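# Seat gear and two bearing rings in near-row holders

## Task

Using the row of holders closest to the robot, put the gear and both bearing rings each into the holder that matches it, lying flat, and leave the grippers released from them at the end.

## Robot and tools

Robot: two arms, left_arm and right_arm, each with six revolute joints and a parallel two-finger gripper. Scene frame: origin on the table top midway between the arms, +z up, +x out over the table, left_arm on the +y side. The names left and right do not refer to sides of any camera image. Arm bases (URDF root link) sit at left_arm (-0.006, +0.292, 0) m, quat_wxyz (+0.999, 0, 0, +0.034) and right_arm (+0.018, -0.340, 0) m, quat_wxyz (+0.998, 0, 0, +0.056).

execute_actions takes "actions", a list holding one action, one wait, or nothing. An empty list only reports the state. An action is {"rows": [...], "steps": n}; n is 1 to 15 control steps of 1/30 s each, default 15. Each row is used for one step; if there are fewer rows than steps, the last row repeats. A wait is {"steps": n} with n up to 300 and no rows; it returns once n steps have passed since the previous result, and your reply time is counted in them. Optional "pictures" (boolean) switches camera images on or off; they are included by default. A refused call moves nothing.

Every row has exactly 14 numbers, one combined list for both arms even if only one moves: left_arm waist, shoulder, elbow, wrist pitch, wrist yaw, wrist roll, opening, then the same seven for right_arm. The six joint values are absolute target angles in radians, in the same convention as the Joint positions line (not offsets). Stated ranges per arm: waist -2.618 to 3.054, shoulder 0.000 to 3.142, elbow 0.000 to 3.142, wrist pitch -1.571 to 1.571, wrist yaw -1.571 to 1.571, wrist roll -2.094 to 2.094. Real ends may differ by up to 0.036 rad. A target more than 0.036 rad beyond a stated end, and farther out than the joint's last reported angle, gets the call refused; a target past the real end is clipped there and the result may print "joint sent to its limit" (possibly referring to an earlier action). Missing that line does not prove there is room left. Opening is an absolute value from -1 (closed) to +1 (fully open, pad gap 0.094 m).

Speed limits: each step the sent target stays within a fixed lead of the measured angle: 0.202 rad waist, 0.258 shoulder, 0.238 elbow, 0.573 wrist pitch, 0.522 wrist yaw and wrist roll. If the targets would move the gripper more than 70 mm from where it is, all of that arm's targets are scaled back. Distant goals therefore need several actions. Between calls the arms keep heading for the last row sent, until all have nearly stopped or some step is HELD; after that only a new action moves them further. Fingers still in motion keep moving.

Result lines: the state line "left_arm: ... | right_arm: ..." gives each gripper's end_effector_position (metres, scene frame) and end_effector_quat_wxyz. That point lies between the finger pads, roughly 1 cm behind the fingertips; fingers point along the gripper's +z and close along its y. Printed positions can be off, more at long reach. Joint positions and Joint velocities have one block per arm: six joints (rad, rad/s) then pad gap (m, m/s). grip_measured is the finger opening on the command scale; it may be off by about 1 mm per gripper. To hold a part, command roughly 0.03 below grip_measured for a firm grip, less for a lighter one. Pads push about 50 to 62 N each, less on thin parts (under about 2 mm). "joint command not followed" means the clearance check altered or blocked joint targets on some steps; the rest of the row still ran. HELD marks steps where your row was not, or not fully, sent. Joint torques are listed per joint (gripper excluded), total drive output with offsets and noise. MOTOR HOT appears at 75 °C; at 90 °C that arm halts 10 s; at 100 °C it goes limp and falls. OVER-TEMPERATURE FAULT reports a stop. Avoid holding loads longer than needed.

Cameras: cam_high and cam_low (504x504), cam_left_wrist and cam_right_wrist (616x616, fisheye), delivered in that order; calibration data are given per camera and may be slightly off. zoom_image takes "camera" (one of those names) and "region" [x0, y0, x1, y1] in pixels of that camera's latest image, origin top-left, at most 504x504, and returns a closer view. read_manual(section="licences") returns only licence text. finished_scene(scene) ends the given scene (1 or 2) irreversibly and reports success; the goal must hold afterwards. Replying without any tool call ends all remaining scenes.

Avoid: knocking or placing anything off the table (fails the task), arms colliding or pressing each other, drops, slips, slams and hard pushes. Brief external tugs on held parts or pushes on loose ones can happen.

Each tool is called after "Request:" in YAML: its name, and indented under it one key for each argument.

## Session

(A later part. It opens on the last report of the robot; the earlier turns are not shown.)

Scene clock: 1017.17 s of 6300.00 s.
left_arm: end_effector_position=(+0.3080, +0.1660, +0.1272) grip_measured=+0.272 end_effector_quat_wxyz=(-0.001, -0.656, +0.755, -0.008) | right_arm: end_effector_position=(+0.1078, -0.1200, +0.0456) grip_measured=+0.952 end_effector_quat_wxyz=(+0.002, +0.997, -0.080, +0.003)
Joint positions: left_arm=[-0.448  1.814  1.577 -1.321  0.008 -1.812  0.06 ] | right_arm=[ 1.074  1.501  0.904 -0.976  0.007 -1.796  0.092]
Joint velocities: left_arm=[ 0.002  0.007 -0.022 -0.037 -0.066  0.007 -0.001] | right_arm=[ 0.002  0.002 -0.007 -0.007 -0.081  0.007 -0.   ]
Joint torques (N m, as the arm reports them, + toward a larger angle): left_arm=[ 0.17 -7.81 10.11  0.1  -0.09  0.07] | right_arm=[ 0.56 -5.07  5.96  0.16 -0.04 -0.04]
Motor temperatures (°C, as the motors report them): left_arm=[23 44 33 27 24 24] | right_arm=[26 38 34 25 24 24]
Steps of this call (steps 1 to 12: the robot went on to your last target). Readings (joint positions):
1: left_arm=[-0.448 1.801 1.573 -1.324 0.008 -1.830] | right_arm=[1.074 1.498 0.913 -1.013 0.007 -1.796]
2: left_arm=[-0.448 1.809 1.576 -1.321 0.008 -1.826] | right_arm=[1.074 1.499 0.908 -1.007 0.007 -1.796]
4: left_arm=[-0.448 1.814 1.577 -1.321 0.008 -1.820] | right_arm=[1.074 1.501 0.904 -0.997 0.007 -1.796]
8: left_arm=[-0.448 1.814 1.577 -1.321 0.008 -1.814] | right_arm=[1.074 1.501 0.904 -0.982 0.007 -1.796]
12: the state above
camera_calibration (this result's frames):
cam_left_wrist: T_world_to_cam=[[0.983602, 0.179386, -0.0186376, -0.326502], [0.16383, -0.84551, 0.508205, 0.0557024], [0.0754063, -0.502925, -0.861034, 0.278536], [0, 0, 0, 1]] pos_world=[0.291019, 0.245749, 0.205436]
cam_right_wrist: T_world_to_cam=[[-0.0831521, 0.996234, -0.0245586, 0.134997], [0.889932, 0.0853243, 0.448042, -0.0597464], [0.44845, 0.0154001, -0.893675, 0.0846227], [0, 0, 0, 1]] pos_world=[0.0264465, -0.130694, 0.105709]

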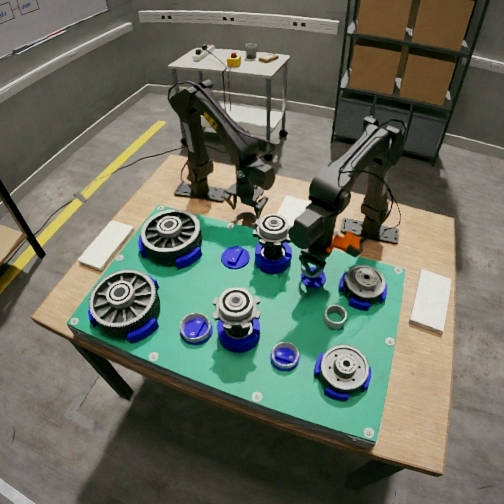

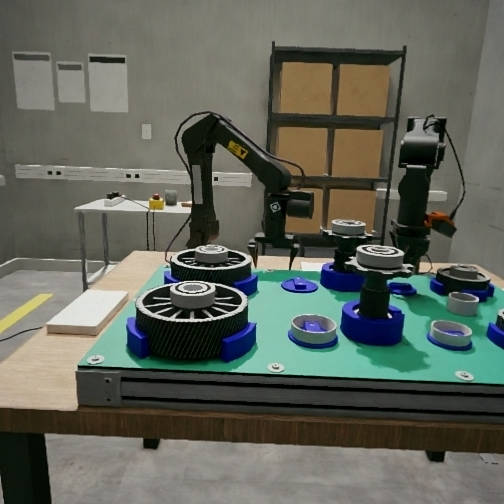

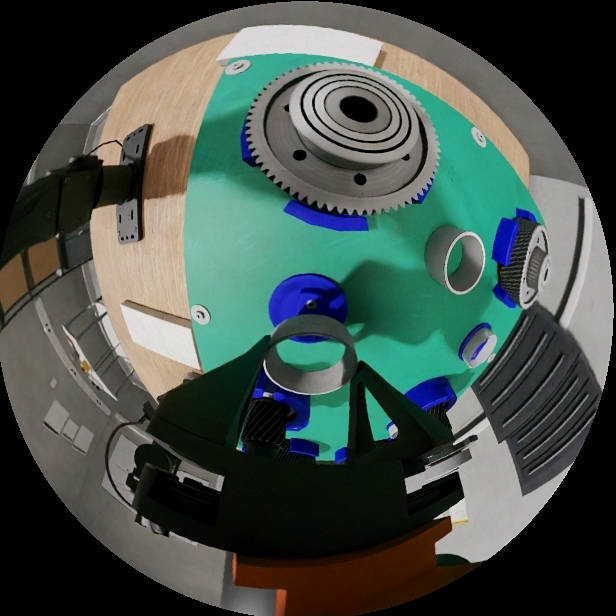

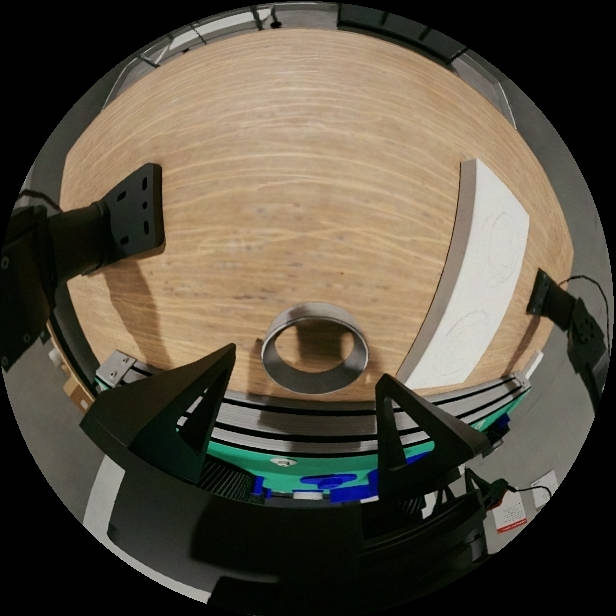

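Request:
execute_actions:
  actions:
    - {"rows": [[-0.444,1.81,1.585,-1.335,0,-1.80,0.24,1.081,1.51,0.886,-0.96,0,-1.80,0.95],[-0.442,1.812,1.565,-1.325,0,-1.80,0.24,1.081,1.515,0.879,-0.948,0,-1.80,0.95],[-0.44,1.813,1.552,-1.315,0,-1.80,0.24,1.081,1.52,0.872,-0.936,0,-1.80,0.95],[-0.438,1.814,1.54,-1.304,0,-1.80,0.24,1.081,1.525,0.865,-0.924,0,-1.80,0.95],[-0.438,1.815,1.528,-1.293,0,-1.80,0.24,1.081,1.53,0.858,-0.912,0,-1.80,0.95],[-0.438,1.816,1.516,-1.282,0,-1.80,0.24,1.081,1.535,0.851,-0.90,0,-1.80,0.95],[-0.438,1.817,1.504,-1.271,0,-1.80,0.24,1.081,1.54,0.844,-0.888,0,-1.80,0.95],[-0.438,1.818,1.492,-1.26,0,-1.80,0.24,1.081,1.545,0.837,-0.876,0,-1.80,0.95],[-0.438,1.819,1.48,-1.249,0,-1.80,0.24,1.081,1.55,0.83,-0.864,0,-1.80,0.95],[-0.438,1.82,1.47,-1.238,0,-1.80,0.24,1.081,1.553,0.824,-0.855,0,-1.80,0.95],[-0.438,1.82,1.462,-1.227,0,-1.80,0.24,1.081,1.556,0.818,-0.847,0,-1.80,0.95]], "steps": 15}
  pictures: false

Request:
execute_actions:
  actions:
    - {"steps": 8}

Request:
zoom_image:
  camera: "cam_left_wrist"
  region: [240, 270, 380, 410]

Scene clock: 1058.10 s of 6300.00 s.
left_arm: end_effector_position=(+0.3003, +0.1690, +0.1000) grip_measured=+0.272 end_effector_quat_wxyz=(-0.008, -0.656, +0.755, +0.006) | right_arm: end_effector_position=(+0.1066, -0.1229, +0.0175) grip_measured=+0.952 end_effector_quat_wxyz=(+0.009, +0.997, -0.080, +0.001)
Joint positions: left_arm=[-0.448  1.817  1.473 -1.245  0.008 -1.81   0.06 ] | right_arm=[ 1.074  1.551  0.83  -0.866  0.007 -1.796  0.092]
Joint velocities: left_arm=[-0.012  0.007  0.007  0.168 -0.007  0.022 -0.   ] | right_arm=[-0.017 -0.007 -0.012  0.095 -0.11  -0.022 -0.   ]
Joint torques (N m, as the arm reports them, + toward a larger angle): left_arm=[ 0.88 -7.45  6.28  0.24 -0.09  0.08] | right_arm=[ 0.69 -5.12  5.55  0.16 -0.06 -0.04]
Motor temperatures (°C, as the motors report them): left_arm=[23 46 36 26 24 24] | right_arm=[26 38 33 25 24 24]
Steps of this call (steps 1 to 30: the robot went on to your last target; steps 31 to 90: nothing new was sent; then 37.43 s passed at rest; steps 91 to 105: all 15 steps of this action). Readings (joint positions):
91: left_arm=[-0.448 1.814 1.577 -1.321 0.008 -1.810] | right_arm=[1.074 1.501 0.904 -0.972 0.007 -1.796]
92: left_arm=[-0.448 1.814 1.577 -1.321 0.008 -1.810] | right_arm=[1.074 1.501 0.903 -0.969 0.007 -1.796]
94: left_arm=[-0.448 1.814 1.574 -1.317 0.008 -1.810] | right_arm=[1.074 1.505 0.896 -0.954 0.007 -1.796]
98: left_arm=[-0.448 1.814 1.531 -1.286 0.008 -1.810] | right_arm=[1.074 1.527 0.866 -0.917 0.007 -1.796]
105: the state above

Scene clock: 1058.37 s of 6300.00 s.
left_arm: end_effector_position=(+0.3047, +0.1673, +0.0999) grip_measured=+0.272 end_effector_quat_wxyz=(-0.004, -0.656, +0.755, -0.002) | right_arm: end_effector_position=(+0.1081, -0.1192, +0.0175) grip_measured=+0.952 end_effector_quat_wxyz=(+0.001, +0.997, -0.080, +0.003)
Joint positions: left_arm=[-0.448  1.818  1.473 -1.226  0.008 -1.81   0.06 ] | right_arm=[ 1.074  1.551  0.83  -0.85   0.007 -1.796  0.092]
Joint velocities: left_arm=[ 0.022 -0.002  0.002  0.022 -0.037 -0.007  0.001] | right_arm=[ 0.017  0.002 -0.027  0.007 -0.037  0.051  0.   ]
Joint torques (N m, as the arm reports them, + toward a larger angle): left_arm=[ 0.8  -7.45  6.23  0.23 -0.12  0.05] | right_arm=[ 0.68 -5.25  5.46  0.08 -0.03 -0.04]
Motor temperatures (°C, as the motors report them): left_arm=[23 46 36 26 24 24] | right_arm=[26 38 33 25 24 24]
Steps of this call (steps 1 to 8: the robot went on to your last target). Readings (joint positions):
1: left_arm=[-0.448 1.818 1.473 -1.241 0.008 -1.810] | right_arm=[1.074 1.551 0.830 -0.863 0.007 -1.796]
2: left_arm=[-0.448 1.818 1.473 -1.237 0.008 -1.810] | right_arm=[1.074 1.551 0.830 -0.859 0.007 -1.796]
4: left_arm=[-0.448 1.818 1.473 -1.231 0.008 -1.810] | right_arm=[1.074 1.551 0.830 -0.855 0.007 -1.796]
8: the state above
camera_calibration (this result's frames):
cam_left_wrist: T_world_to_cam=[[0.983663, 0.177621, -0.0292836, -0.322686], [0.168112, -0.848189, 0.502308, 0.0709762], [0.0643827, -0.499025, -0.864193, 0.258915], [0, 0, 0, 1]] pos_world=[0.288812, 0.246722, 0.178651]
cam_right_wrist: T_world_to_cam=[[-0.0831418, 0.99626, -0.0235378, 0.133495], [0.889739, 0.0848489, 0.448514, -0.047554], [0.448834, 0.0163478, -0.893466, 0.0593854], [0, 0, 0, 1]] pos_world=[0.0267554, -0.129932, 0.0775297]

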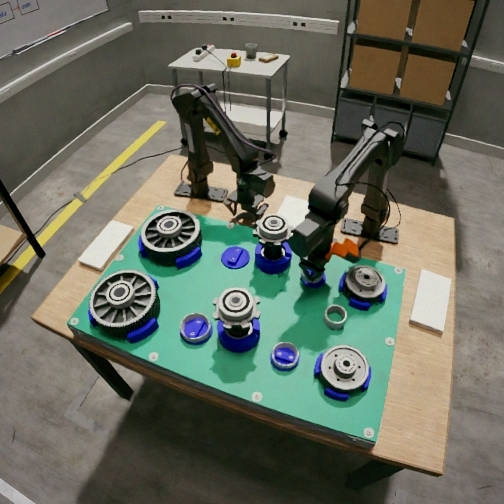

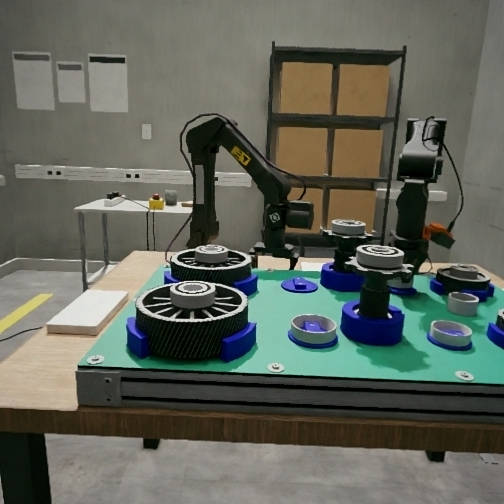

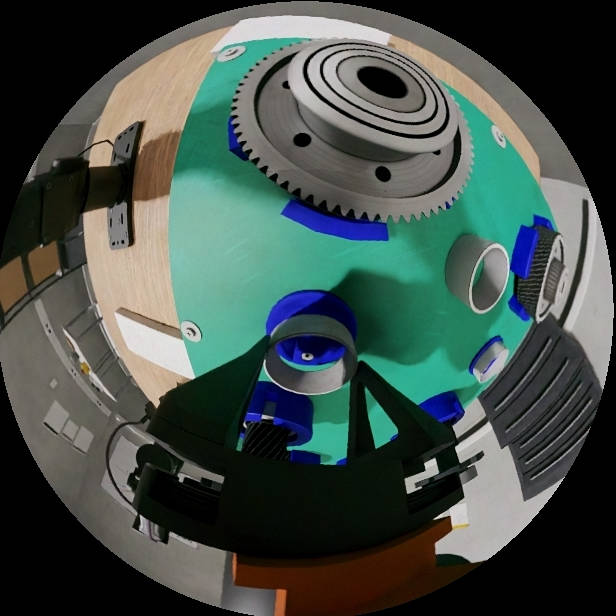

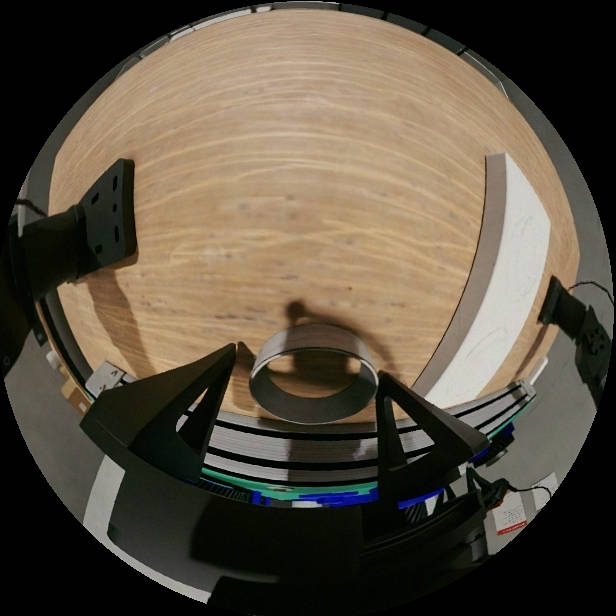

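Region (240, 270, 380, 410) of cam_left_wrist's 616x616 image, scaled by 3.600, with more detail than that image has.

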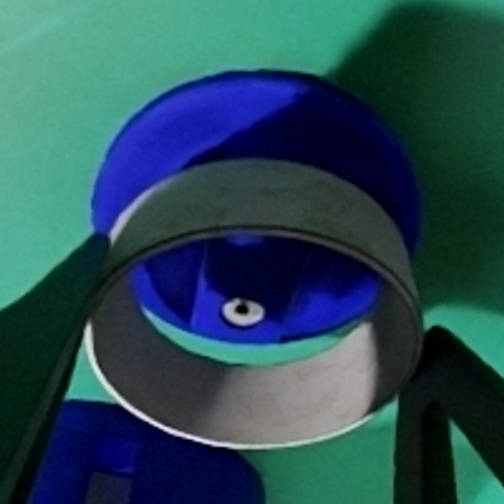

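Request:
execute_actions:
  actions:
    - {"rows": [[-0.438,1.82,1.457,-1.222,0,-1.80,0.24,1.081,1.556,0.818,-0.847,0,-1.80,0.9],[-0.438,1.82,1.452,-1.217,0,-1.80,0.24,1.081,1.556,0.818,-0.847,0,-1.80,0.85],[-0.438,1.82,1.447,-1.212,0,-1.80,0.24,1.081,1.556,0.818,-0.847,0,-1.80,0.8],[-0.438,1.82,1.442,-1.207,0,-1.80,0.24,1.081,1.556,0.818,-0.847,0,-1.80,0.75],[-0.438,1.82,1.437,-1.202,0,-1.80,0.24,1.081,1.556,0.818,-0.847,0,-1.80,0.7],[-0.438,1.82,1.432,-1.197,0,-1.80,0.24,1.081,1.556,0.818,-0.847,0,-1.80,0.66],[-0.438,1.82,1.427,-1.192,0,-1.80,0.24,1.081,1.556,0.818,-0.847,0,-1.80,0.63],[-0.438,1.82,1.422,-1.187,0,-1.80,0.24,1.081,1.556,0.818,-0.847,0,-1.80,0.60],[-0.438,1.82,1.417,-1.182,0,-1.80,0.24,1.081,1.556,0.818,-0.847,0,-1.80,0.575],[-0.438,1.82,1.417,-1.182,0,-1.80,0.24,1.081,1.556,0.818,-0.847,0,-1.80,0.555]], "steps": 15}

Request:
zoom_image:
  camera: "cam_left_wrist"
  region: [240, 270, 380, 410]

Scene clock: 1073.93 s of 6300.00 s.
left_arm: end_effector_position=(+0.3054, +0.1668, +0.0955) grip_measured=+0.272 end_effector_quat_wxyz=(-0.003, -0.656, +0.755, -0.005) | right_arm: end_effector_position=(+0.1089, -0.1174, +0.0175) grip_measured=+0.572 end_effector_quat_wxyz=(-0.003, +0.997, -0.080, +0.004)
Joint positions: left_arm=[-0.448  1.817  1.454 -1.202  0.009 -1.81   0.06 ] | right_arm=[ 1.074  1.551  0.83  -0.843  0.007 -1.796  0.074]
Joint velocities: left_arm=[-0.017  0.002 -0.017  0.066 -0.007  0.007 -0.001] | right_arm=[-0.012  0.012  0.002 -0.007 -0.037 -0.037 -0.001]
Joint torques (N m, as the arm reports them, + toward a larger angle): left_arm=[ 0.77 -7.29  4.    0.44 -0.12  0.08] | right_arm=[ 0.69 -5.17  5.52  0.09 -0.02 -0.05]
Motor temperatures (°C, as the motors report them): left_arm=[23 46 35 26 24 24] | right_arm=[26 38 33 25 24 24]
Steps of this call (steps 1 to 30: the robot went on to your last target; steps 31 to 90: nothing new was sent; then 12.07 s passed at rest; steps 91 to 105: all 15 steps of this action). Readings (joint positions):
91: left_arm=[-0.448 1.818 1.473 -1.224 0.008 -1.810] | right_arm=[1.074 1.551 0.830 -0.848 0.007 -1.796]
92: left_arm=[-0.448 1.818 1.473 -1.223 0.008 -1.810] | right_arm=[1.074 1.551 0.830 -0.848 0.007 -1.796]
94: left_arm=[-0.448 1.818 1.470 -1.216 0.008 -1.810] | right_arm=[1.074 1.551 0.830 -0.847 0.007 -1.796]
98: left_arm=[-0.448 1.818 1.457 -1.205 0.009 -1.810] | right_arm=[1.074 1.551 0.830 -0.844 0.007 -1.796]
105: the state above
camera_calibration (this result's frames):
cam_left_wrist: T_world_to_cam=[[0.983814, 0.177525, -0.0243927, -0.323888], [0.165286, -0.846441, 0.50618, 0.0728671], [0.0692124, -0.502019, -0.862083, 0.253636], [0, 0, 0, 1]] pos_world=[0.289047, 0.246506, 0.173871]
cam_right_wrist: T_world_to_cam=[[-0.0834641, 0.99637, -0.0167352, 0.131733], [0.888417, 0.0820071, 0.451653, -0.0485844], [0.451386, 0.022829, -0.892037, 0.0594997], [0, 0, 0, 1]] pos_world=[0.0273007, -0.128628, 0.0772238]

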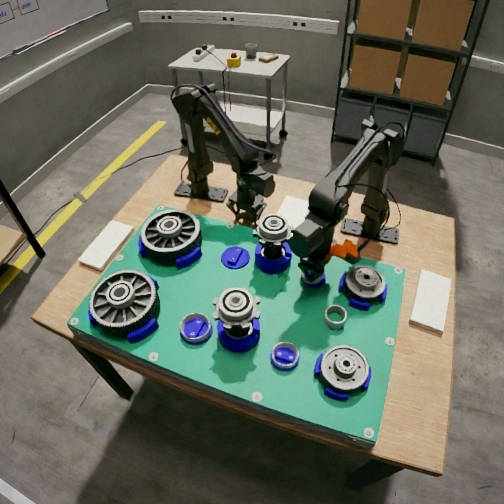

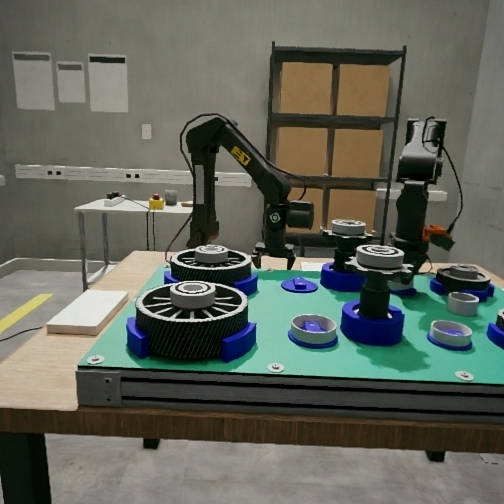

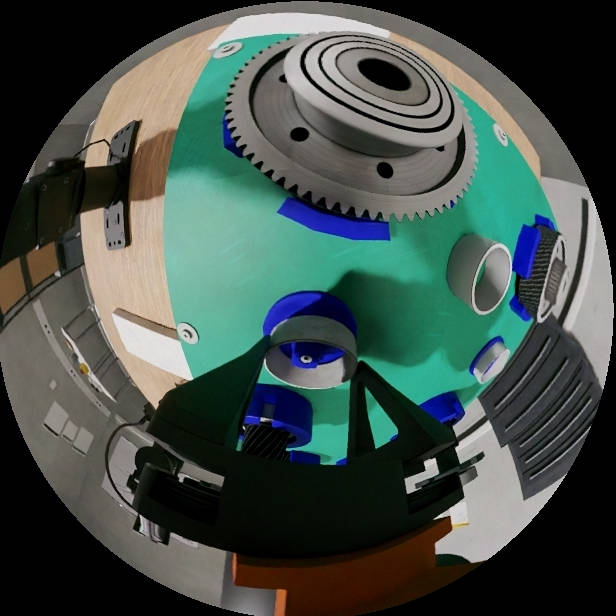

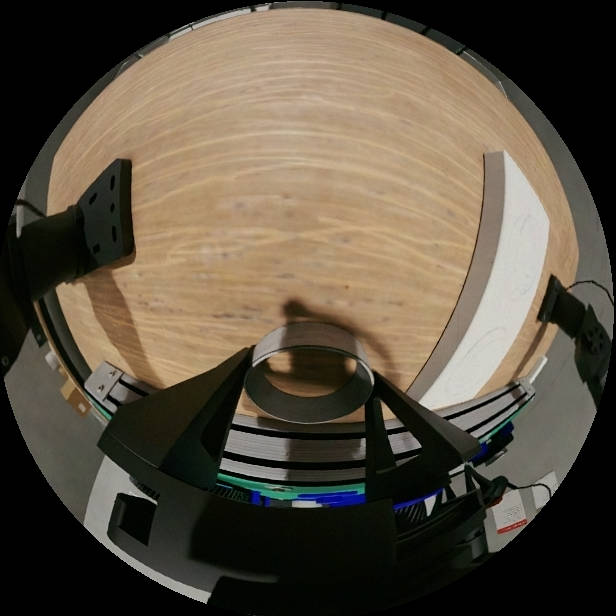

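Region (240, 270, 380, 410) of cam_left_wrist's 616x616 image, scaled by 3.600, with more detail than that image has.

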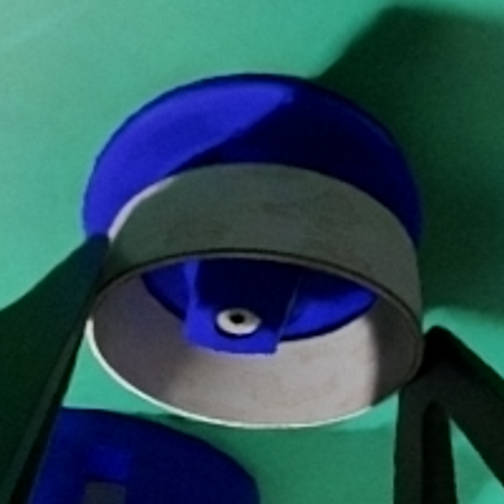

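Request:
execute_actions:
  actions:
    - {"rows": [[-0.436,1.82,1.44,-1.20,0,-1.80,0.24,1.081,1.556,0.818,-0.847,0,-1.80,0.54],[-0.434,1.82,1.46,-1.205,0,-1.80,0.24,1.081,1.556,0.818,-0.847,0,-1.80,0.54],[-0.432,1.82,1.475,-1.21,0,-1.80,0.24,1.081,1.556,0.818,-0.847,0,-1.80,0.54],[-0.43,1.82,1.485,-1.21,0,-1.80,0.24,1.081,1.556,0.818,-0.847,0,-1.80,0.54],[-0.428,1.82,1.485,-1.21,0,-1.80,0.24,1.081,1.556,0.818,-0.847,0,-1.80,0.54],[-0.426,1.82,1.485,-1.21,0,-1.80,0.24,1.081,1.556,0.818,-0.847,0,-1.80,0.54],[-0.426,1.82,1.47,-1.21,0,-1.80,0.24,1.081,1.556,0.818,-0.847,0,-1.80,0.54],[-0.426,1.82,1.455,-1.208,0,-1.80,0.24,1.081,1.556,0.818,-0.847,0,-1.80,0.54],[-0.426,1.82,1.445,-1.203,0,-1.80,0.24,1.081,1.556,0.818,-0.847,0,-1.80,0.54],[-0.426,1.82,1.438,-1.198,0,-1.80,0.24,1.081,1.556,0.818,-0.847,0,-1.80,0.54],[-0.426,1.82,1.431,-1.193,0,-1.80,0.24,1.081,1.556,0.818,-0.847,0,-1.80,0.54],[-0.426,1.82,1.424,-1.188,0,-1.80,0.24,1.081,1.556,0.818,-0.847,0,-1.80,0.54],[-0.426,1.82,1.42,-1.185,0,-1.80,0.24,1.081,1.556,0.818,-0.847,0,-1.80,0.54]], "steps": 15}

Request:
zoom_image:
  camera: "cam_left_wrist"
  region: [240, 270, 380, 410]

Scene clock: 1091.03 s of 6300.00 s.
left_arm: end_effector_position=(+0.3066, +0.1686, +0.0955) grip_measured=+0.272 end_effector_quat_wxyz=(-0.007, -0.660, +0.751, -0.008) | right_arm: end_effector_position=(+0.1089, -0.1174, +0.0175) grip_measured=+0.565 end_effector_quat_wxyz=(-0.003, +0.997, -0.080, +0.004)
Joint positions: left_arm=[-0.436  1.817  1.454 -1.2    0.02  -1.81   0.06 ] | right_arm=[ 1.074  1.551  0.83  -0.843  0.007 -1.796  0.074]
Joint velocities: left_arm=[-0.017 -0.012  0.012  0.022  0.037 -0.037  0.   ] | right_arm=[-0.002  0.012  0.007 -0.066 -0.022  0.066  0.002]
Joint torques (N m, as the arm reports them, + toward a larger angle): left_arm=[ 0.88 -7.32  4.1   0.39 -0.2   0.05] | right_arm=[ 0.56 -5.27  5.51  0.08  0.01 -0.06]
Motor temperatures (°C, as the motors report them): left_arm=[23 45 33 27 24 24] | right_arm=[26 38 33 25 24 24]
Steps of this call (steps 1 to 15: the robot went on to your last target; steps 16 to 90: nothing new was sent; then 13.60 s passed at rest; steps 91 to 105: all 15 steps of this action). Readings (joint positions):
91: left_arm=[-0.448 1.817 1.454 -1.202 0.009 -1.810] | right_arm=[1.074 1.551 0.830 -0.843 0.007 -1.796]
92: left_arm=[-0.447 1.817 1.454 -1.202 0.009 -1.810] | right_arm=[1.074 1.551 0.830 -0.843 0.007 -1.796]
94: left_arm=[-0.445 1.817 1.456 -1.203 0.012 -1.810] | right_arm=[1.074 1.551 0.830 -0.843 0.007 -1.796]
98: left_arm=[-0.437 1.817 1.459 -1.203 0.015 -1.810] | right_arm=[1.074 1.551 0.830 -0.843 0.007 -1.796]
105: the state above
camera_calibration (this result's frames):
cam_left_wrist: T_world_to_cam=[[0.9816, 0.188802, -0.0285543, -0.326175], [0.176386, -0.839257, 0.514331, 0.0688334], [0.0731424, -0.509903, -0.857117, 0.254159], [0, 0, 0, 1]] pos_world=[0.289442, 0.248948, 0.173127]
cam_right_wrist: T_world_to_cam=[[-0.0834641, 0.99637, -0.0167352, 0.131733], [0.888417, 0.0820071, 0.451653, -0.0485844], [0.451386, 0.022829, -0.892037, 0.0594997], [0, 0, 0, 1]] pos_world=[0.0273007, -0.128628, 0.0772238]

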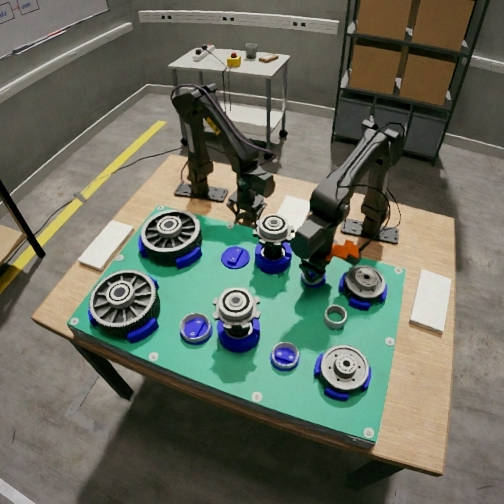

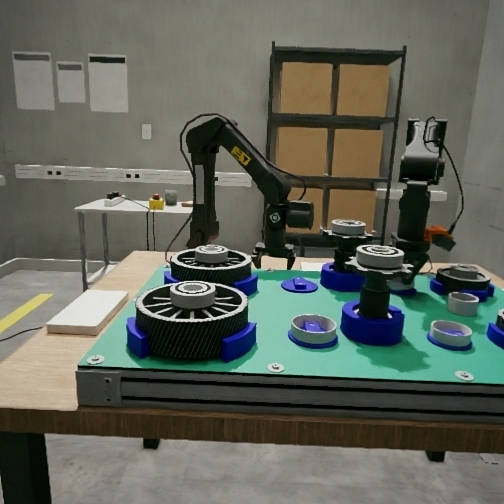

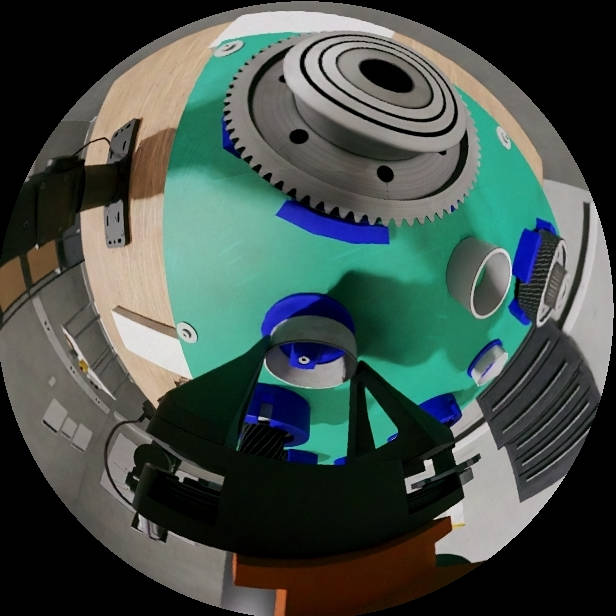

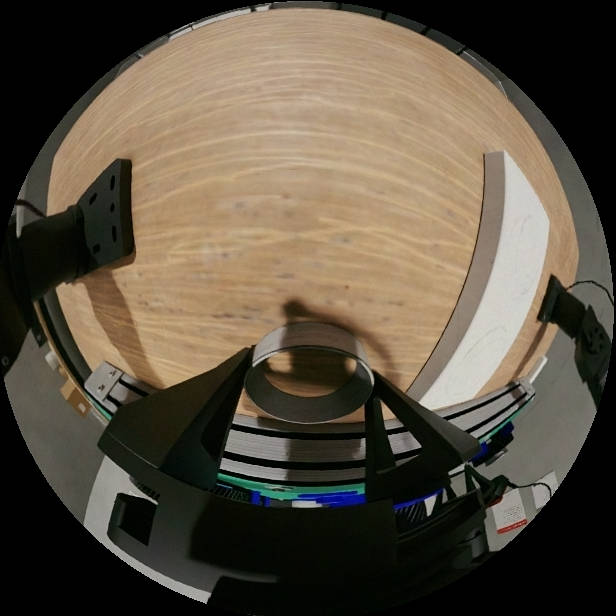

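Region (240, 270, 380, 410) of cam_left_wrist's 616x616 image, scaled by 3.600, with more detail than that image has.

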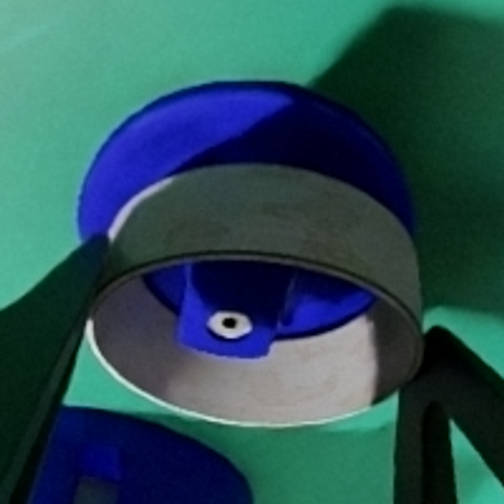

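Request:
execute_actions:
  actions:
    - {"rows": [[-0.43,1.82,1.435,-1.20,0.01,-1.80,0.24,1.081,1.556,0.818,-0.847,0,-1.80,0.535],[-0.433,1.82,1.445,-1.21,0.015,-1.80,0.25,1.081,1.556,0.818,-0.847,0,-1.80,0.535],[-0.436,1.82,1.45,-1.215,0.02,-1.80,0.26,1.081,1.556,0.818,-0.847,0,-1.80,0.535],[-0.436,1.82,1.45,-1.215,0.02,-1.80,0.27,1.081,1.556,0.818,-0.847,0,-1.80,0.535],[-0.436,1.82,1.45,-1.215,0.02,-1.80,0.28,1.081,1.556,0.818,-0.847,0,-1.80,0.535],[-0.436,1.82,1.45,-1.215,0.02,-1.80,0.30,1.081,1.556,0.818,-0.847,0,-1.80,0.535],[-0.436,1.82,1.45,-1.215,0.02,-1.80,0.34,1.081,1.556,0.818,-0.847,0,-1.80,0.535],[-0.436,1.82,1.45,-1.215,0.02,-1.80,0.40,1.081,1.556,0.818,-0.847,0,-1.80,0.535],[-0.436,1.82,1.45,-1.215,0.02,-1.80,0.48,1.081,1.556,0.818,-0.847,0,-1.80,0.535]], "steps": 15}

Request:
zoom_image:
  camera: "cam_left_wrist"
  region: [240, 270, 380, 410]

Scene clock: 1107.80 s of 6300.00 s.
left_arm: end_effector_position=(+0.3059, +0.1682, +0.0955) grip_measured=+0.478 end_effector_quat_wxyz=(-0.009, -0.660, +0.751, -0.008) | right_arm: end_effector_position=(+0.1089, -0.1174, +0.0175) grip_measured=+0.565 end_effector_quat_wxyz=(-0.003, +0.997, -0.080, +0.004)
Joint positions: left_arm=[-0.436  1.817  1.454 -1.202  0.023 -1.809  0.069] | right_arm=[ 1.074  1.551  0.83  -0.843  0.007 -1.796  0.074]
Joint velocities: left_arm=[-0.007 -0.007 -0.017 -0.066 -0.022  0.051 -0.001] | right_arm=[-0.002 -0.007 -0.002 -0.022 -0.022 -0.022 -0.   ]
Joint torques (N m, as the arm reports them, + toward a larger angle): left_arm=[ 0.06 -7.37  6.89  0.15 -0.05  0.09] | right_arm=[ 0.66 -5.31  5.44  0.07 -0.05 -0.06]
Motor temperatures (°C, as the motors report them): left_arm=[23 45 33 27 24 24] | right_arm=[26 37 33 25 24 24]
Steps of this call (steps 1 to 15: the robot went on to your last target; steps 16 to 90: nothing new was sent; then 13.27 s passed at rest; steps 91 to 105: all 15 steps of this action). Readings (joint positions):
91: left_arm=[-0.436 1.817 1.454 -1.200 0.020 -1.810] | right_arm=[1.074 1.551 0.830 -0.843 0.007 -1.796]
92: left_arm=[-0.436 1.817 1.454 -1.200 0.020 -1.810] | right_arm=[1.074 1.551 0.830 -0.843 0.007 -1.796]
94: left_arm=[-0.436 1.817 1.454 -1.200 0.020 -1.810] | right_arm=[1.074 1.551 0.830 -0.843 0.007 -1.796]
98: left_arm=[-0.436 1.817 1.454 -1.200 0.021 -1.809] | right_arm=[1.074 1.551 0.830 -0.843 0.007 -1.796]
105: the state above
camera_calibration (this result's frames):
cam_left_wrist: T_world_to_cam=[[0.981585, 0.188327, -0.0319803, -0.325037], [0.177594, -0.838032, 0.515909, 0.0678831], [0.0703593, -0.512088, -0.856046, 0.255129], [0, 0, 0, 1]] pos_world=[0.289045, 0.24875, 0.172986]
cam_right_wrist: T_world_to_cam=[[-0.0834641, 0.99637, -0.0167352, 0.131733], [0.888417, 0.0820071, 0.451653, -0.0485844], [0.451386, 0.022829, -0.892037, 0.0594997], [0, 0, 0, 1]] pos_world=[0.0273007, -0.128628, 0.0772238]

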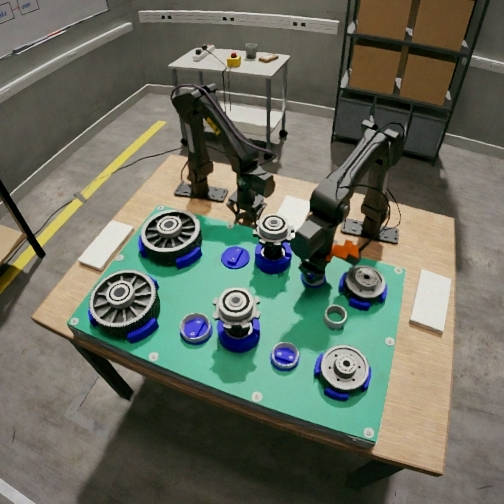

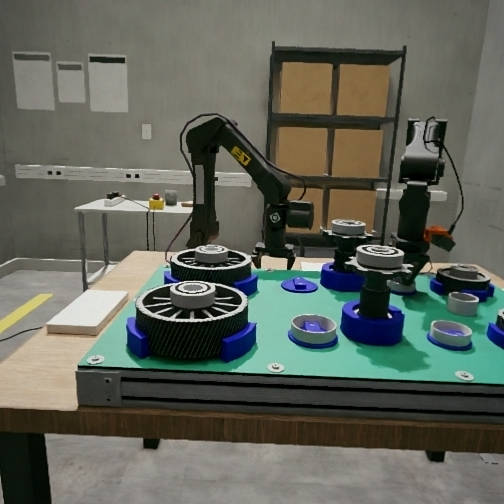

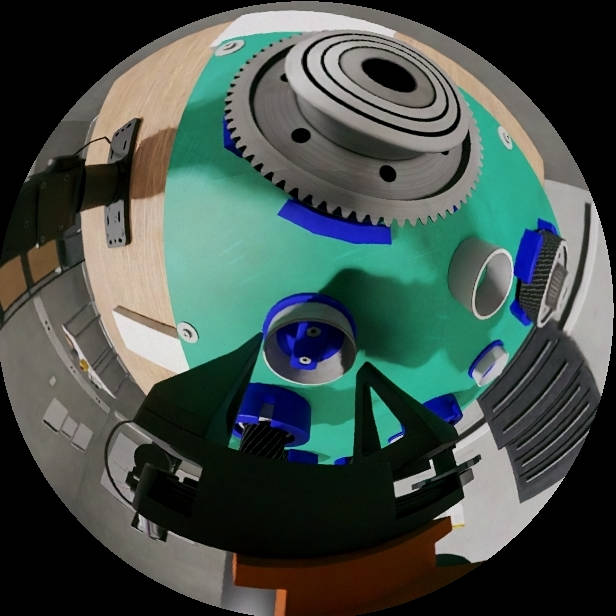

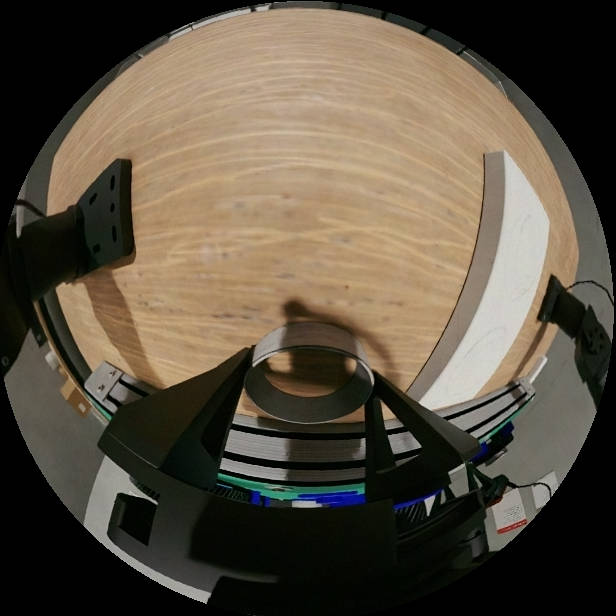

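Region (240, 270, 380, 410) of cam_left_wrist's 616x616 image, scaled by 3.600, with more detail than that image has.

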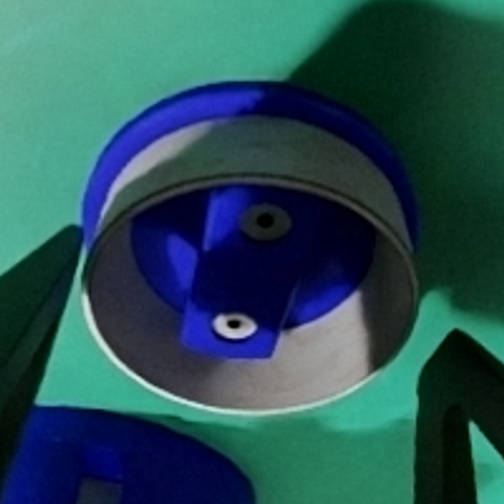

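Request:
execute_actions:
  actions: []

Scene clock: 1126.03 s of 6300.00 s.
left_arm: end_effector_position=(+0.3059, +0.1682, +0.0955) grip_measured=+0.478 end_effector_quat_wxyz=(-0.009, -0.660, +0.751, -0.008) | right_arm: end_effector_position=(+0.1089, -0.1174, +0.0175) grip_measured=+0.565 end_effector_quat_wxyz=(-0.003, +0.997, -0.080, +0.004)
Joint positions: left_arm=[-0.436  1.817  1.454 -1.202  0.023 -1.809  0.069] | right_arm=[ 1.074  1.551  0.83  -0.843  0.007 -1.796  0.074]
Joint velocities: left_arm=[-0.032  0.002  0.002  0.022 -0.007  0.11  -0.   ] | right_arm=[-0.002 -0.017  0.002  0.037 -0.007 -0.037 -0.001]
Joint torques (N m, as the arm reports them, + toward a larger angle): left_arm=[-0.03 -7.29  6.91  0.17 -0.05  0.06] | right_arm=[ 0.45 -5.37  5.54  0.07 -0.05 -0.06]
Motor temperatures (°C, as the motors report them): left_arm=[23 45 33 26 24 24] | right_arm=[26 37 33 25 24 24]
Steps of this call (steps 1 to 15: the robot went on to your last target; steps 16 to 90: nothing new was sent; then 15.23 s passed at rest). Readings (joint positions):
1: left_arm=[-0.436 1.817 1.454 -1.202 0.023 -1.809] | right_arm=[1.074 1.551 0.830 -0.843 0.007 -1.796]
2: left_arm=[-0.436 1.817 1.454 -1.202 0.023 -1.809] | right_arm=[1.074 1.551 0.830 -0.843 0.007 -1.796]
4: left_arm=[-0.436 1.817 1.454 -1.202 0.023 -1.809] | right_arm=[1.074 1.551 0.830 -0.843 0.007 -1.796]
8: left_arm=[-0.436 1.817 1.454 -1.202 0.023 -1.809] | right_arm=[1.074 1.551 0.830 -0.843 0.007 -1.796]
90: the state above
All arms were judged still, so your last target was given up. Only a new action makes them travel on or press farther. Fingers that are still opening or closing keep moving.
camera_calibration (this result's frames):
cam_left_wrist: T_world_to_cam=[[0.981582, 0.188314, -0.0321821, -0.324978], [0.177663, -0.837849, 0.516183, 0.0677555], [0.0702405, -0.512393, -0.855874, 0.25517], [0, 0, 0, 1]] pos_world=[0.289032, 0.248714, 0.172961]
cam_right_wrist: T_world_to_cam=[[-0.0834641, 0.99637, -0.0167352, 0.131733], [0.888417, 0.0820071, 0.451653, -0.0485844], [0.451386, 0.022829, -0.892037, 0.0594997], [0, 0, 0, 1]] pos_world=[0.0273007, -0.128628, 0.0772238]

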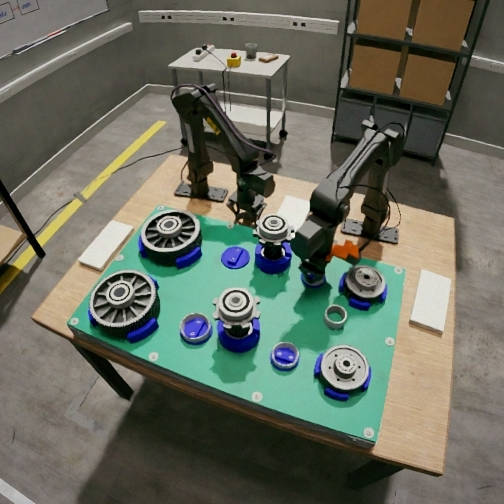

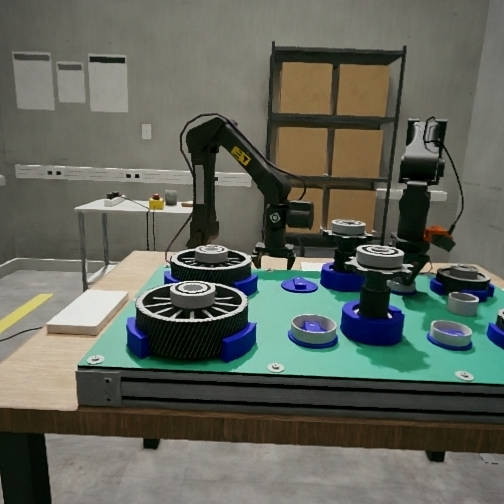

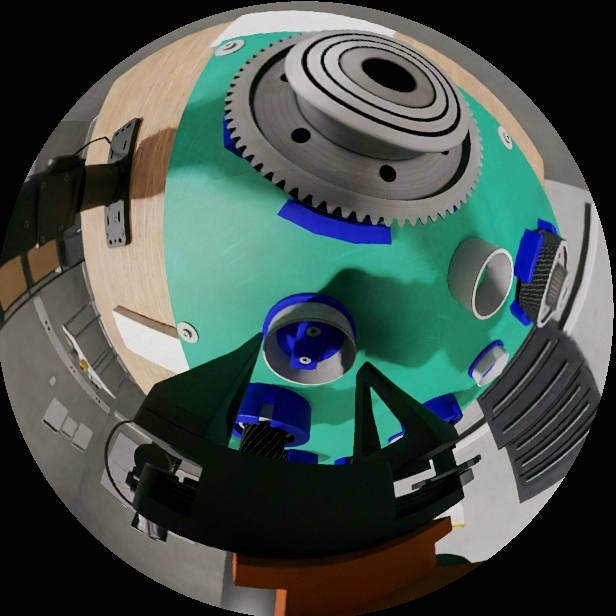

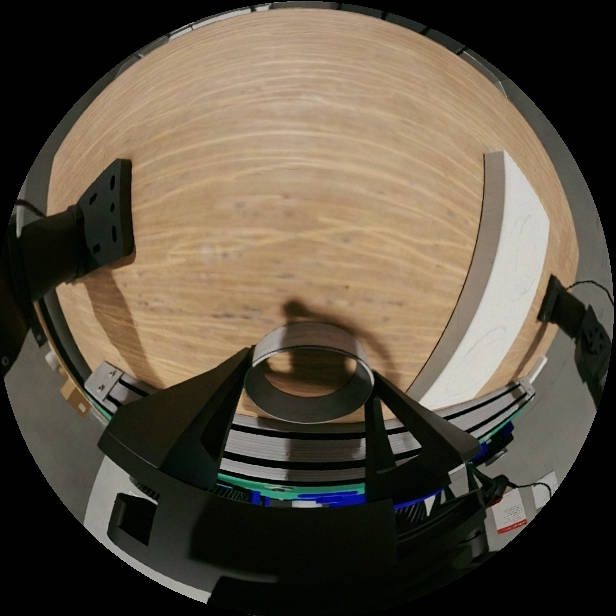

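Request:
execute_actions:
  actions:
    - {"rows":[[-0.436,1.82,1.47,-1.23,0.02,-1.80,0.5,1.081,1.556,0.818,-0.847,0,-1.80,0.535],[-0.436,1.82,1.49,-1.25,0.02,-1.80,0.5,1.081,1.556,0.818,-0.847,0,-1.80,0.535],[-0.436,1.82,1.51,-1.27,0.02,-1.80,0.5,1.081,1.556,0.818,-0.847,0,-1.80,0.535],[-0.436,1.82,1.53,-1.29,0.02,-1.80,0.5,1.081,1.556,0.818,-0.847,0,-1.80,0.535],[-0.436,1.82,1.55,-1.31,0.02,-1.80,0.5,1.081,1.556,0.818,-0.847,0,-1.80,0.535],[-0.436,1.82,1.57,-1.33,0.02,-1.80,0.5,1.081,1.556,0.818,-0.847,0,-1.80,0.535],[-0.436,1.82,1.59,-1.35,0.02,-1.80,0.5,1.081,1.556,0.818,-0.847,0,-1.80,0.535],[-0.436,1.82,1.61,-1.37,0.02,-1.80,0.5,1.081,1.556,0.818,-0.847,0,-1.80,0.535],[-0.436,1.82,1.63,-1.39,0.02,-1.80,0.5,1.081,1.556,0.818,-0.847,0,-1.80,0.535],[-0.436,1.82,1.65,-1.41,0.02,-1.80,0.5,1.081,1.556,0.818,-0.847,0,-1.80,0.535],[-0.436,1.82,1.67,-1.43,0.02,-1.80,0.5,1.081,1.556,0.818,-0.847,0,-1.80,0.535],[-0.436,1.82,1.69,-1.45,0.02,-1.80,0.5,1.081,1.556,0.818,-0.847,0,-1.80,0.535],[-0.436,1.82,1.71,-1.47,0.02,-1.80,0.5,1.081,1.556,0.818,-0.847,0,-1.80,0.535]],"steps":15}
  pictures: false

Request:
execute_actions:
  actions:
    - {"rows":[[-0.41,1.81,1.71,-1.47,0.02,-1.78,0.6,1.081,1.55,0.84,-0.87,0,-1.80,0.535],[-0.38,1.80,1.71,-1.47,0.02,-1.76,0.7,1.081,1.54,0.87,-0.91,0,-1.80,0.535],[-0.35,1.79,1.71,-1.47,0.02,-1.74,0.8,1.081,1.53,0.90,-0.95,0,-1.80,0.535],[-0.32,1.78,1.71,-1.48,0.02,-1.72,0.9,1.081,1.52,0.93,-0.99,0,-1.80,0.535],[-0.29,1.77,1.71,-1.48,0.02,-1.70,1,1.081,1.51,0.96,-1.03,0,-1.80,0.535],[-0.26,1.76,1.70,-1.48,0.02,-1.68,1,1.081,1.50,0.99,-1.07,0,-1.80,0.535],[-0.23,1.75,1.70,-1.48,0.02,-1.66,1,1.081,1.49,1.02,-1.11,0,-1.80,0.535],[-0.20,1.74,1.70,-1.49,0.02,-1.64,1,1.081,1.48,1.05,-1.15,0,-1.80,0.535],[-0.17,1.73,1.70,-1.49,0.02,-1.62,1,1.081,1.47,1.08,-1.19,0,-1.80,0.535],[-0.14,1.72,1.70,-1.49,0.02,-1.60,1,1.081,1.46,1.11,-1.23,0,-1.80,0.535],[-0.11,1.71,1.69,-1.50,0.02,-1.58,1,1.081,1.45,1.14,-1.27,0,-1.80,0.535],[-0.08,1.69,1.69,-1.50,0.02,-1.56,1,1.081,1.44,1.17,-1.31,0,-1.80,0.535],[-0.05,1.67,1.69,-1.50,0.0,-1.55,1,1.081,1.43,1.20,-1.35,0,-1.80,0.535],[-0.03,1.66,1.69,-1.50,0.0,-1.55,1,1.081,1.42,1.23,-1.39,0,-1.80,0.535]],"steps":15}
  pictures: false

Request:
execute_actions:
  actions:
    - {"steps":15}

Scene clock: 1158.50 s of 6300.00 s.
left_arm: end_effector_position=(+0.3153, +0.1645, +0.1519) grip_measured=+0.498 end_effector_quat_wxyz=(-0.001, -0.659, +0.751, -0.024) | right_arm: end_effector_position=(+0.1089, -0.1174, +0.0175) grip_measured=+0.565 end_effector_quat_wxyz=(-0.003, +0.997, -0.080, +0.004)
Joint positions: left_arm=[-0.436  1.819  1.681 -1.39   0.024 -1.809  0.07 ] | right_arm=[ 1.074  1.551  0.83  -0.843  0.007 -1.796  0.074]
Joint velocities: left_arm=[-0.012 -0.012  0.3   -0.33  -0.007 -0.037 -0.001] | right_arm=[-0.007  0.002 -0.007  0.081 -0.007  0.051  0.   ]
Joint torques (N m, as the arm reports them, + toward a larger angle): left_arm=[-0.09 -7.46  8.07  0.14 -0.06  0.07] | right_arm=[ 0.59 -5.32  5.54  0.07  0.   -0.04]
Motor temperatures (°C, as the motors report them): left_arm=[23 45 33 26 24 24] | right_arm=[26 37 32 25 24 24]
Steps of this call (steps 1 to 90: nothing new was sent; then 28.97 s passed at rest; steps 91 to 105: all 15 steps of this action). Readings (joint positions):
91: left_arm=[-0.436 1.817 1.454 -1.202 0.023 -1.809] | right_arm=[1.074 1.551 0.830 -0.843 0.007 -1.796]
92: left_arm=[-0.436 1.817 1.455 -1.204 0.023 -1.809] | right_arm=[1.074 1.551 0.830 -0.843 0.007 -1.796]
94: left_arm=[-0.436 1.818 1.470 -1.224 0.023 -1.809] | right_arm=[1.074 1.551 0.830 -0.843 0.007 -1.796]
98: left_arm=[-0.436 1.819 1.546 -1.281 0.024 -1.809] | right_arm=[1.074 1.551 0.830 -0.843 0.007 -1.796]
105: the state above

Scene clock: 1159.00 s of 6300.00 s.
left_arm: end_effector_position=(+0.3171, +0.2944, +0.1920) grip_measured=+1.000 end_effector_quat_wxyz=(-0.028, +0.724, -0.688, +0.044) | right_arm: end_effector_position=(+0.1156, -0.1007, +0.1259) grip_measured=+0.565 end_effector_quat_wxyz=(-0.035, +0.996, -0.080, +0.014)
Joint positions: left_arm=[-0.051  1.695  1.689 -1.462  0.022 -1.607  0.094] | right_arm=[ 1.074  1.448  1.18  -1.228  0.007 -1.796  0.074]
Joint velocities: left_arm=[ 0.613 -0.418  0.012 -0.081 -0.139  0.271  0.   ] | right_arm=[-0.012 -0.339  0.672 -0.799 -0.022  0.037  0.001]
Joint torques (N m, as the arm reports them, + toward a larger angle): left_arm=[-1.46 -7.16  6.93  0.21 -0.04  0.03] | right_arm=[ 0.61 -6.02  8.12 -0.05 -0.05 -0.07]
Motor temperatures (°C, as the motors report them): left_arm=[23 45 33 26 24 24] | right_arm=[26 37 33 25 24 24]
Steps of this call (steps 1 to 15: all 15 steps of this action). Readings (joint positions):
1: left_arm=[-0.434 1.819 1.688 -1.400 0.025 -1.807] | right_arm=[1.074 1.551 0.830 -0.843 0.007 -1.796]
2: left_arm=[-0.428 1.819 1.689 -1.406 0.027 -1.801] | right_arm=[1.074 1.551 0.832 -0.846 0.007 -1.796]
4: left_arm=[-0.394 1.815 1.689 -1.421 0.034 -1.781] | right_arm=[1.074 1.551 0.852 -0.885 0.007 -1.796]
8: left_arm=[-0.262 1.787 1.689 -1.437 0.034 -1.721] | right_arm=[1.074 1.529 0.959 -1.002 0.007 -1.796]
15: the state above

Scene clock: 1159.50 s of 6300.00 s.
left_arm: end_effector_position=(+0.3100, +0.3049, +0.2011) grip_measured=+1.000 end_effector_quat_wxyz=(-0.039, +0.718, -0.693, +0.044) | right_arm: end_effector_position=(+0.1058, -0.1249, +0.1389) grip_measured=+0.565 end_effector_quat_wxyz=(+0.003, +0.997, -0.080, +0.002)
Joint positions: left_arm=[-0.024  1.663  1.689 -1.479  0.01  -1.563  0.094] | right_arm=[ 1.074  1.424  1.214 -1.366  0.007 -1.796  0.074]
Joint velocities: left_arm=[ 0.002 -0.017 -0.007 -0.007 -0.037 -0.007  0.   ] | right_arm=[-0.017 -0.012 -0.002 -0.007 -0.051 -0.007 -0.001]
Joint torques (N m, as the arm reports them, + toward a larger angle): left_arm=[-0.59 -6.58  7.29  0.3  -0.15  0.07] | right_arm=[ 0.47 -5.31  8.75 -0.14  0.   -0.06]
Motor temperatures (°C, as the motors report them): left_arm=[23 45 33 26 24 24] | right_arm=[26 37 33 25 24 24]
Steps of this call (steps 1 to 15: the robot went on to your last target). Readings (joint positions):
1: left_arm=[-0.034 1.682 1.689 -1.465 0.017 -1.597] | right_arm=[1.074 1.438 1.198 -1.253 0.007 -1.796]
2: left_arm=[-0.026 1.673 1.689 -1.469 0.013 -1.590] | right_arm=[1.074 1.430 1.209 -1.272 0.007 -1.796]
4: left_arm=[-0.024 1.664 1.689 -1.476 0.010 -1.580] | right_arm=[1.074 1.424 1.214 -1.305 0.007 -1.796]
8: left_arm=[-0.024 1.663 1.689 -1.479 0.010 -1.569] | right_arm=[1.074 1.424 1.214 -1.349 0.007 -1.796]
15: the state above
camera_calibration (this result's frames):
cam_left_wrist: T_world_to_cam=[[0.933951, 0.347493, 0.0835667, -0.408463], [0.252433, -0.80689, 0.534046, 0.090863], [0.253006, -0.477678, -0.841315, 0.345201], [0, 0, 0, 1]] pos_world=[0.27121, 0.38015, 0.276032]
cam_right_wrist: T_world_to_cam=[[-0.0835698, 0.99611, -0.0279625, 0.142487], [0.890541, 0.0872459, 0.446458, -0.0989401], [0.447161, 0.0124087, -0.894367, 0.168755], [0, 0, 0, 1]] pos_world=[0.024557, -0.135395, 0.199086]

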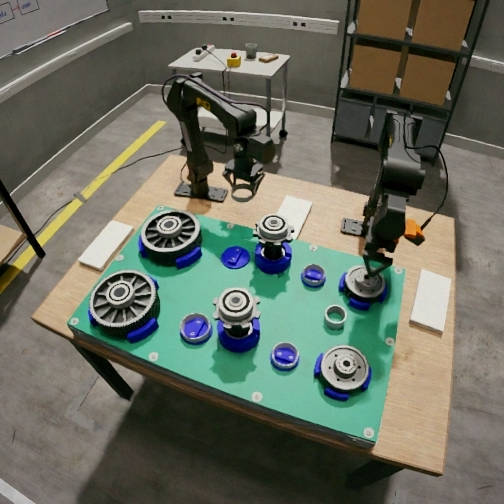

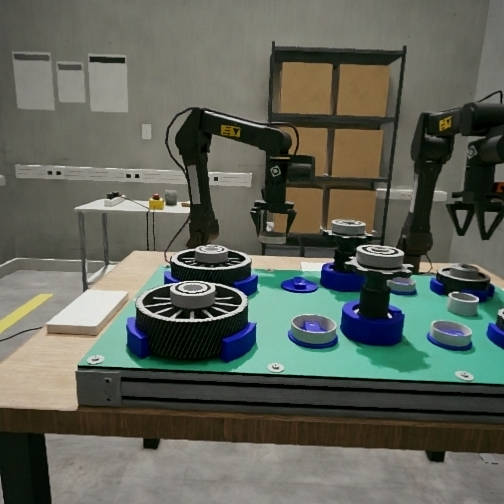

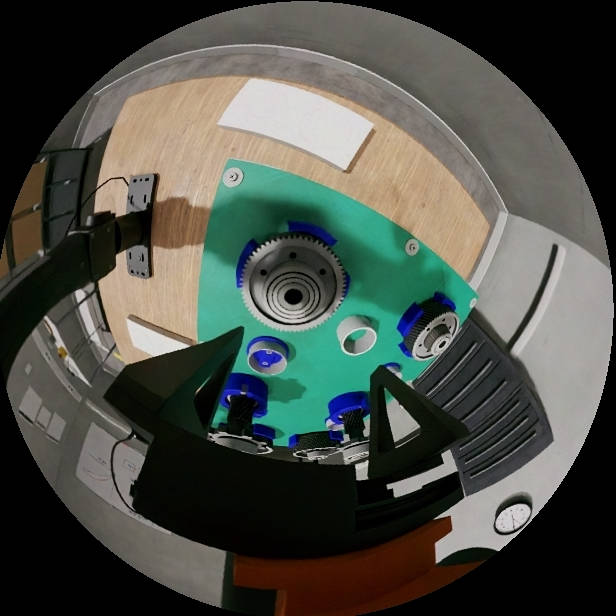

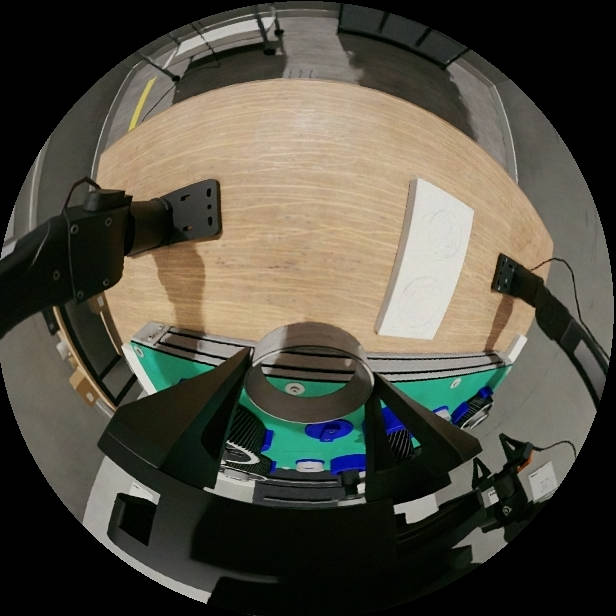

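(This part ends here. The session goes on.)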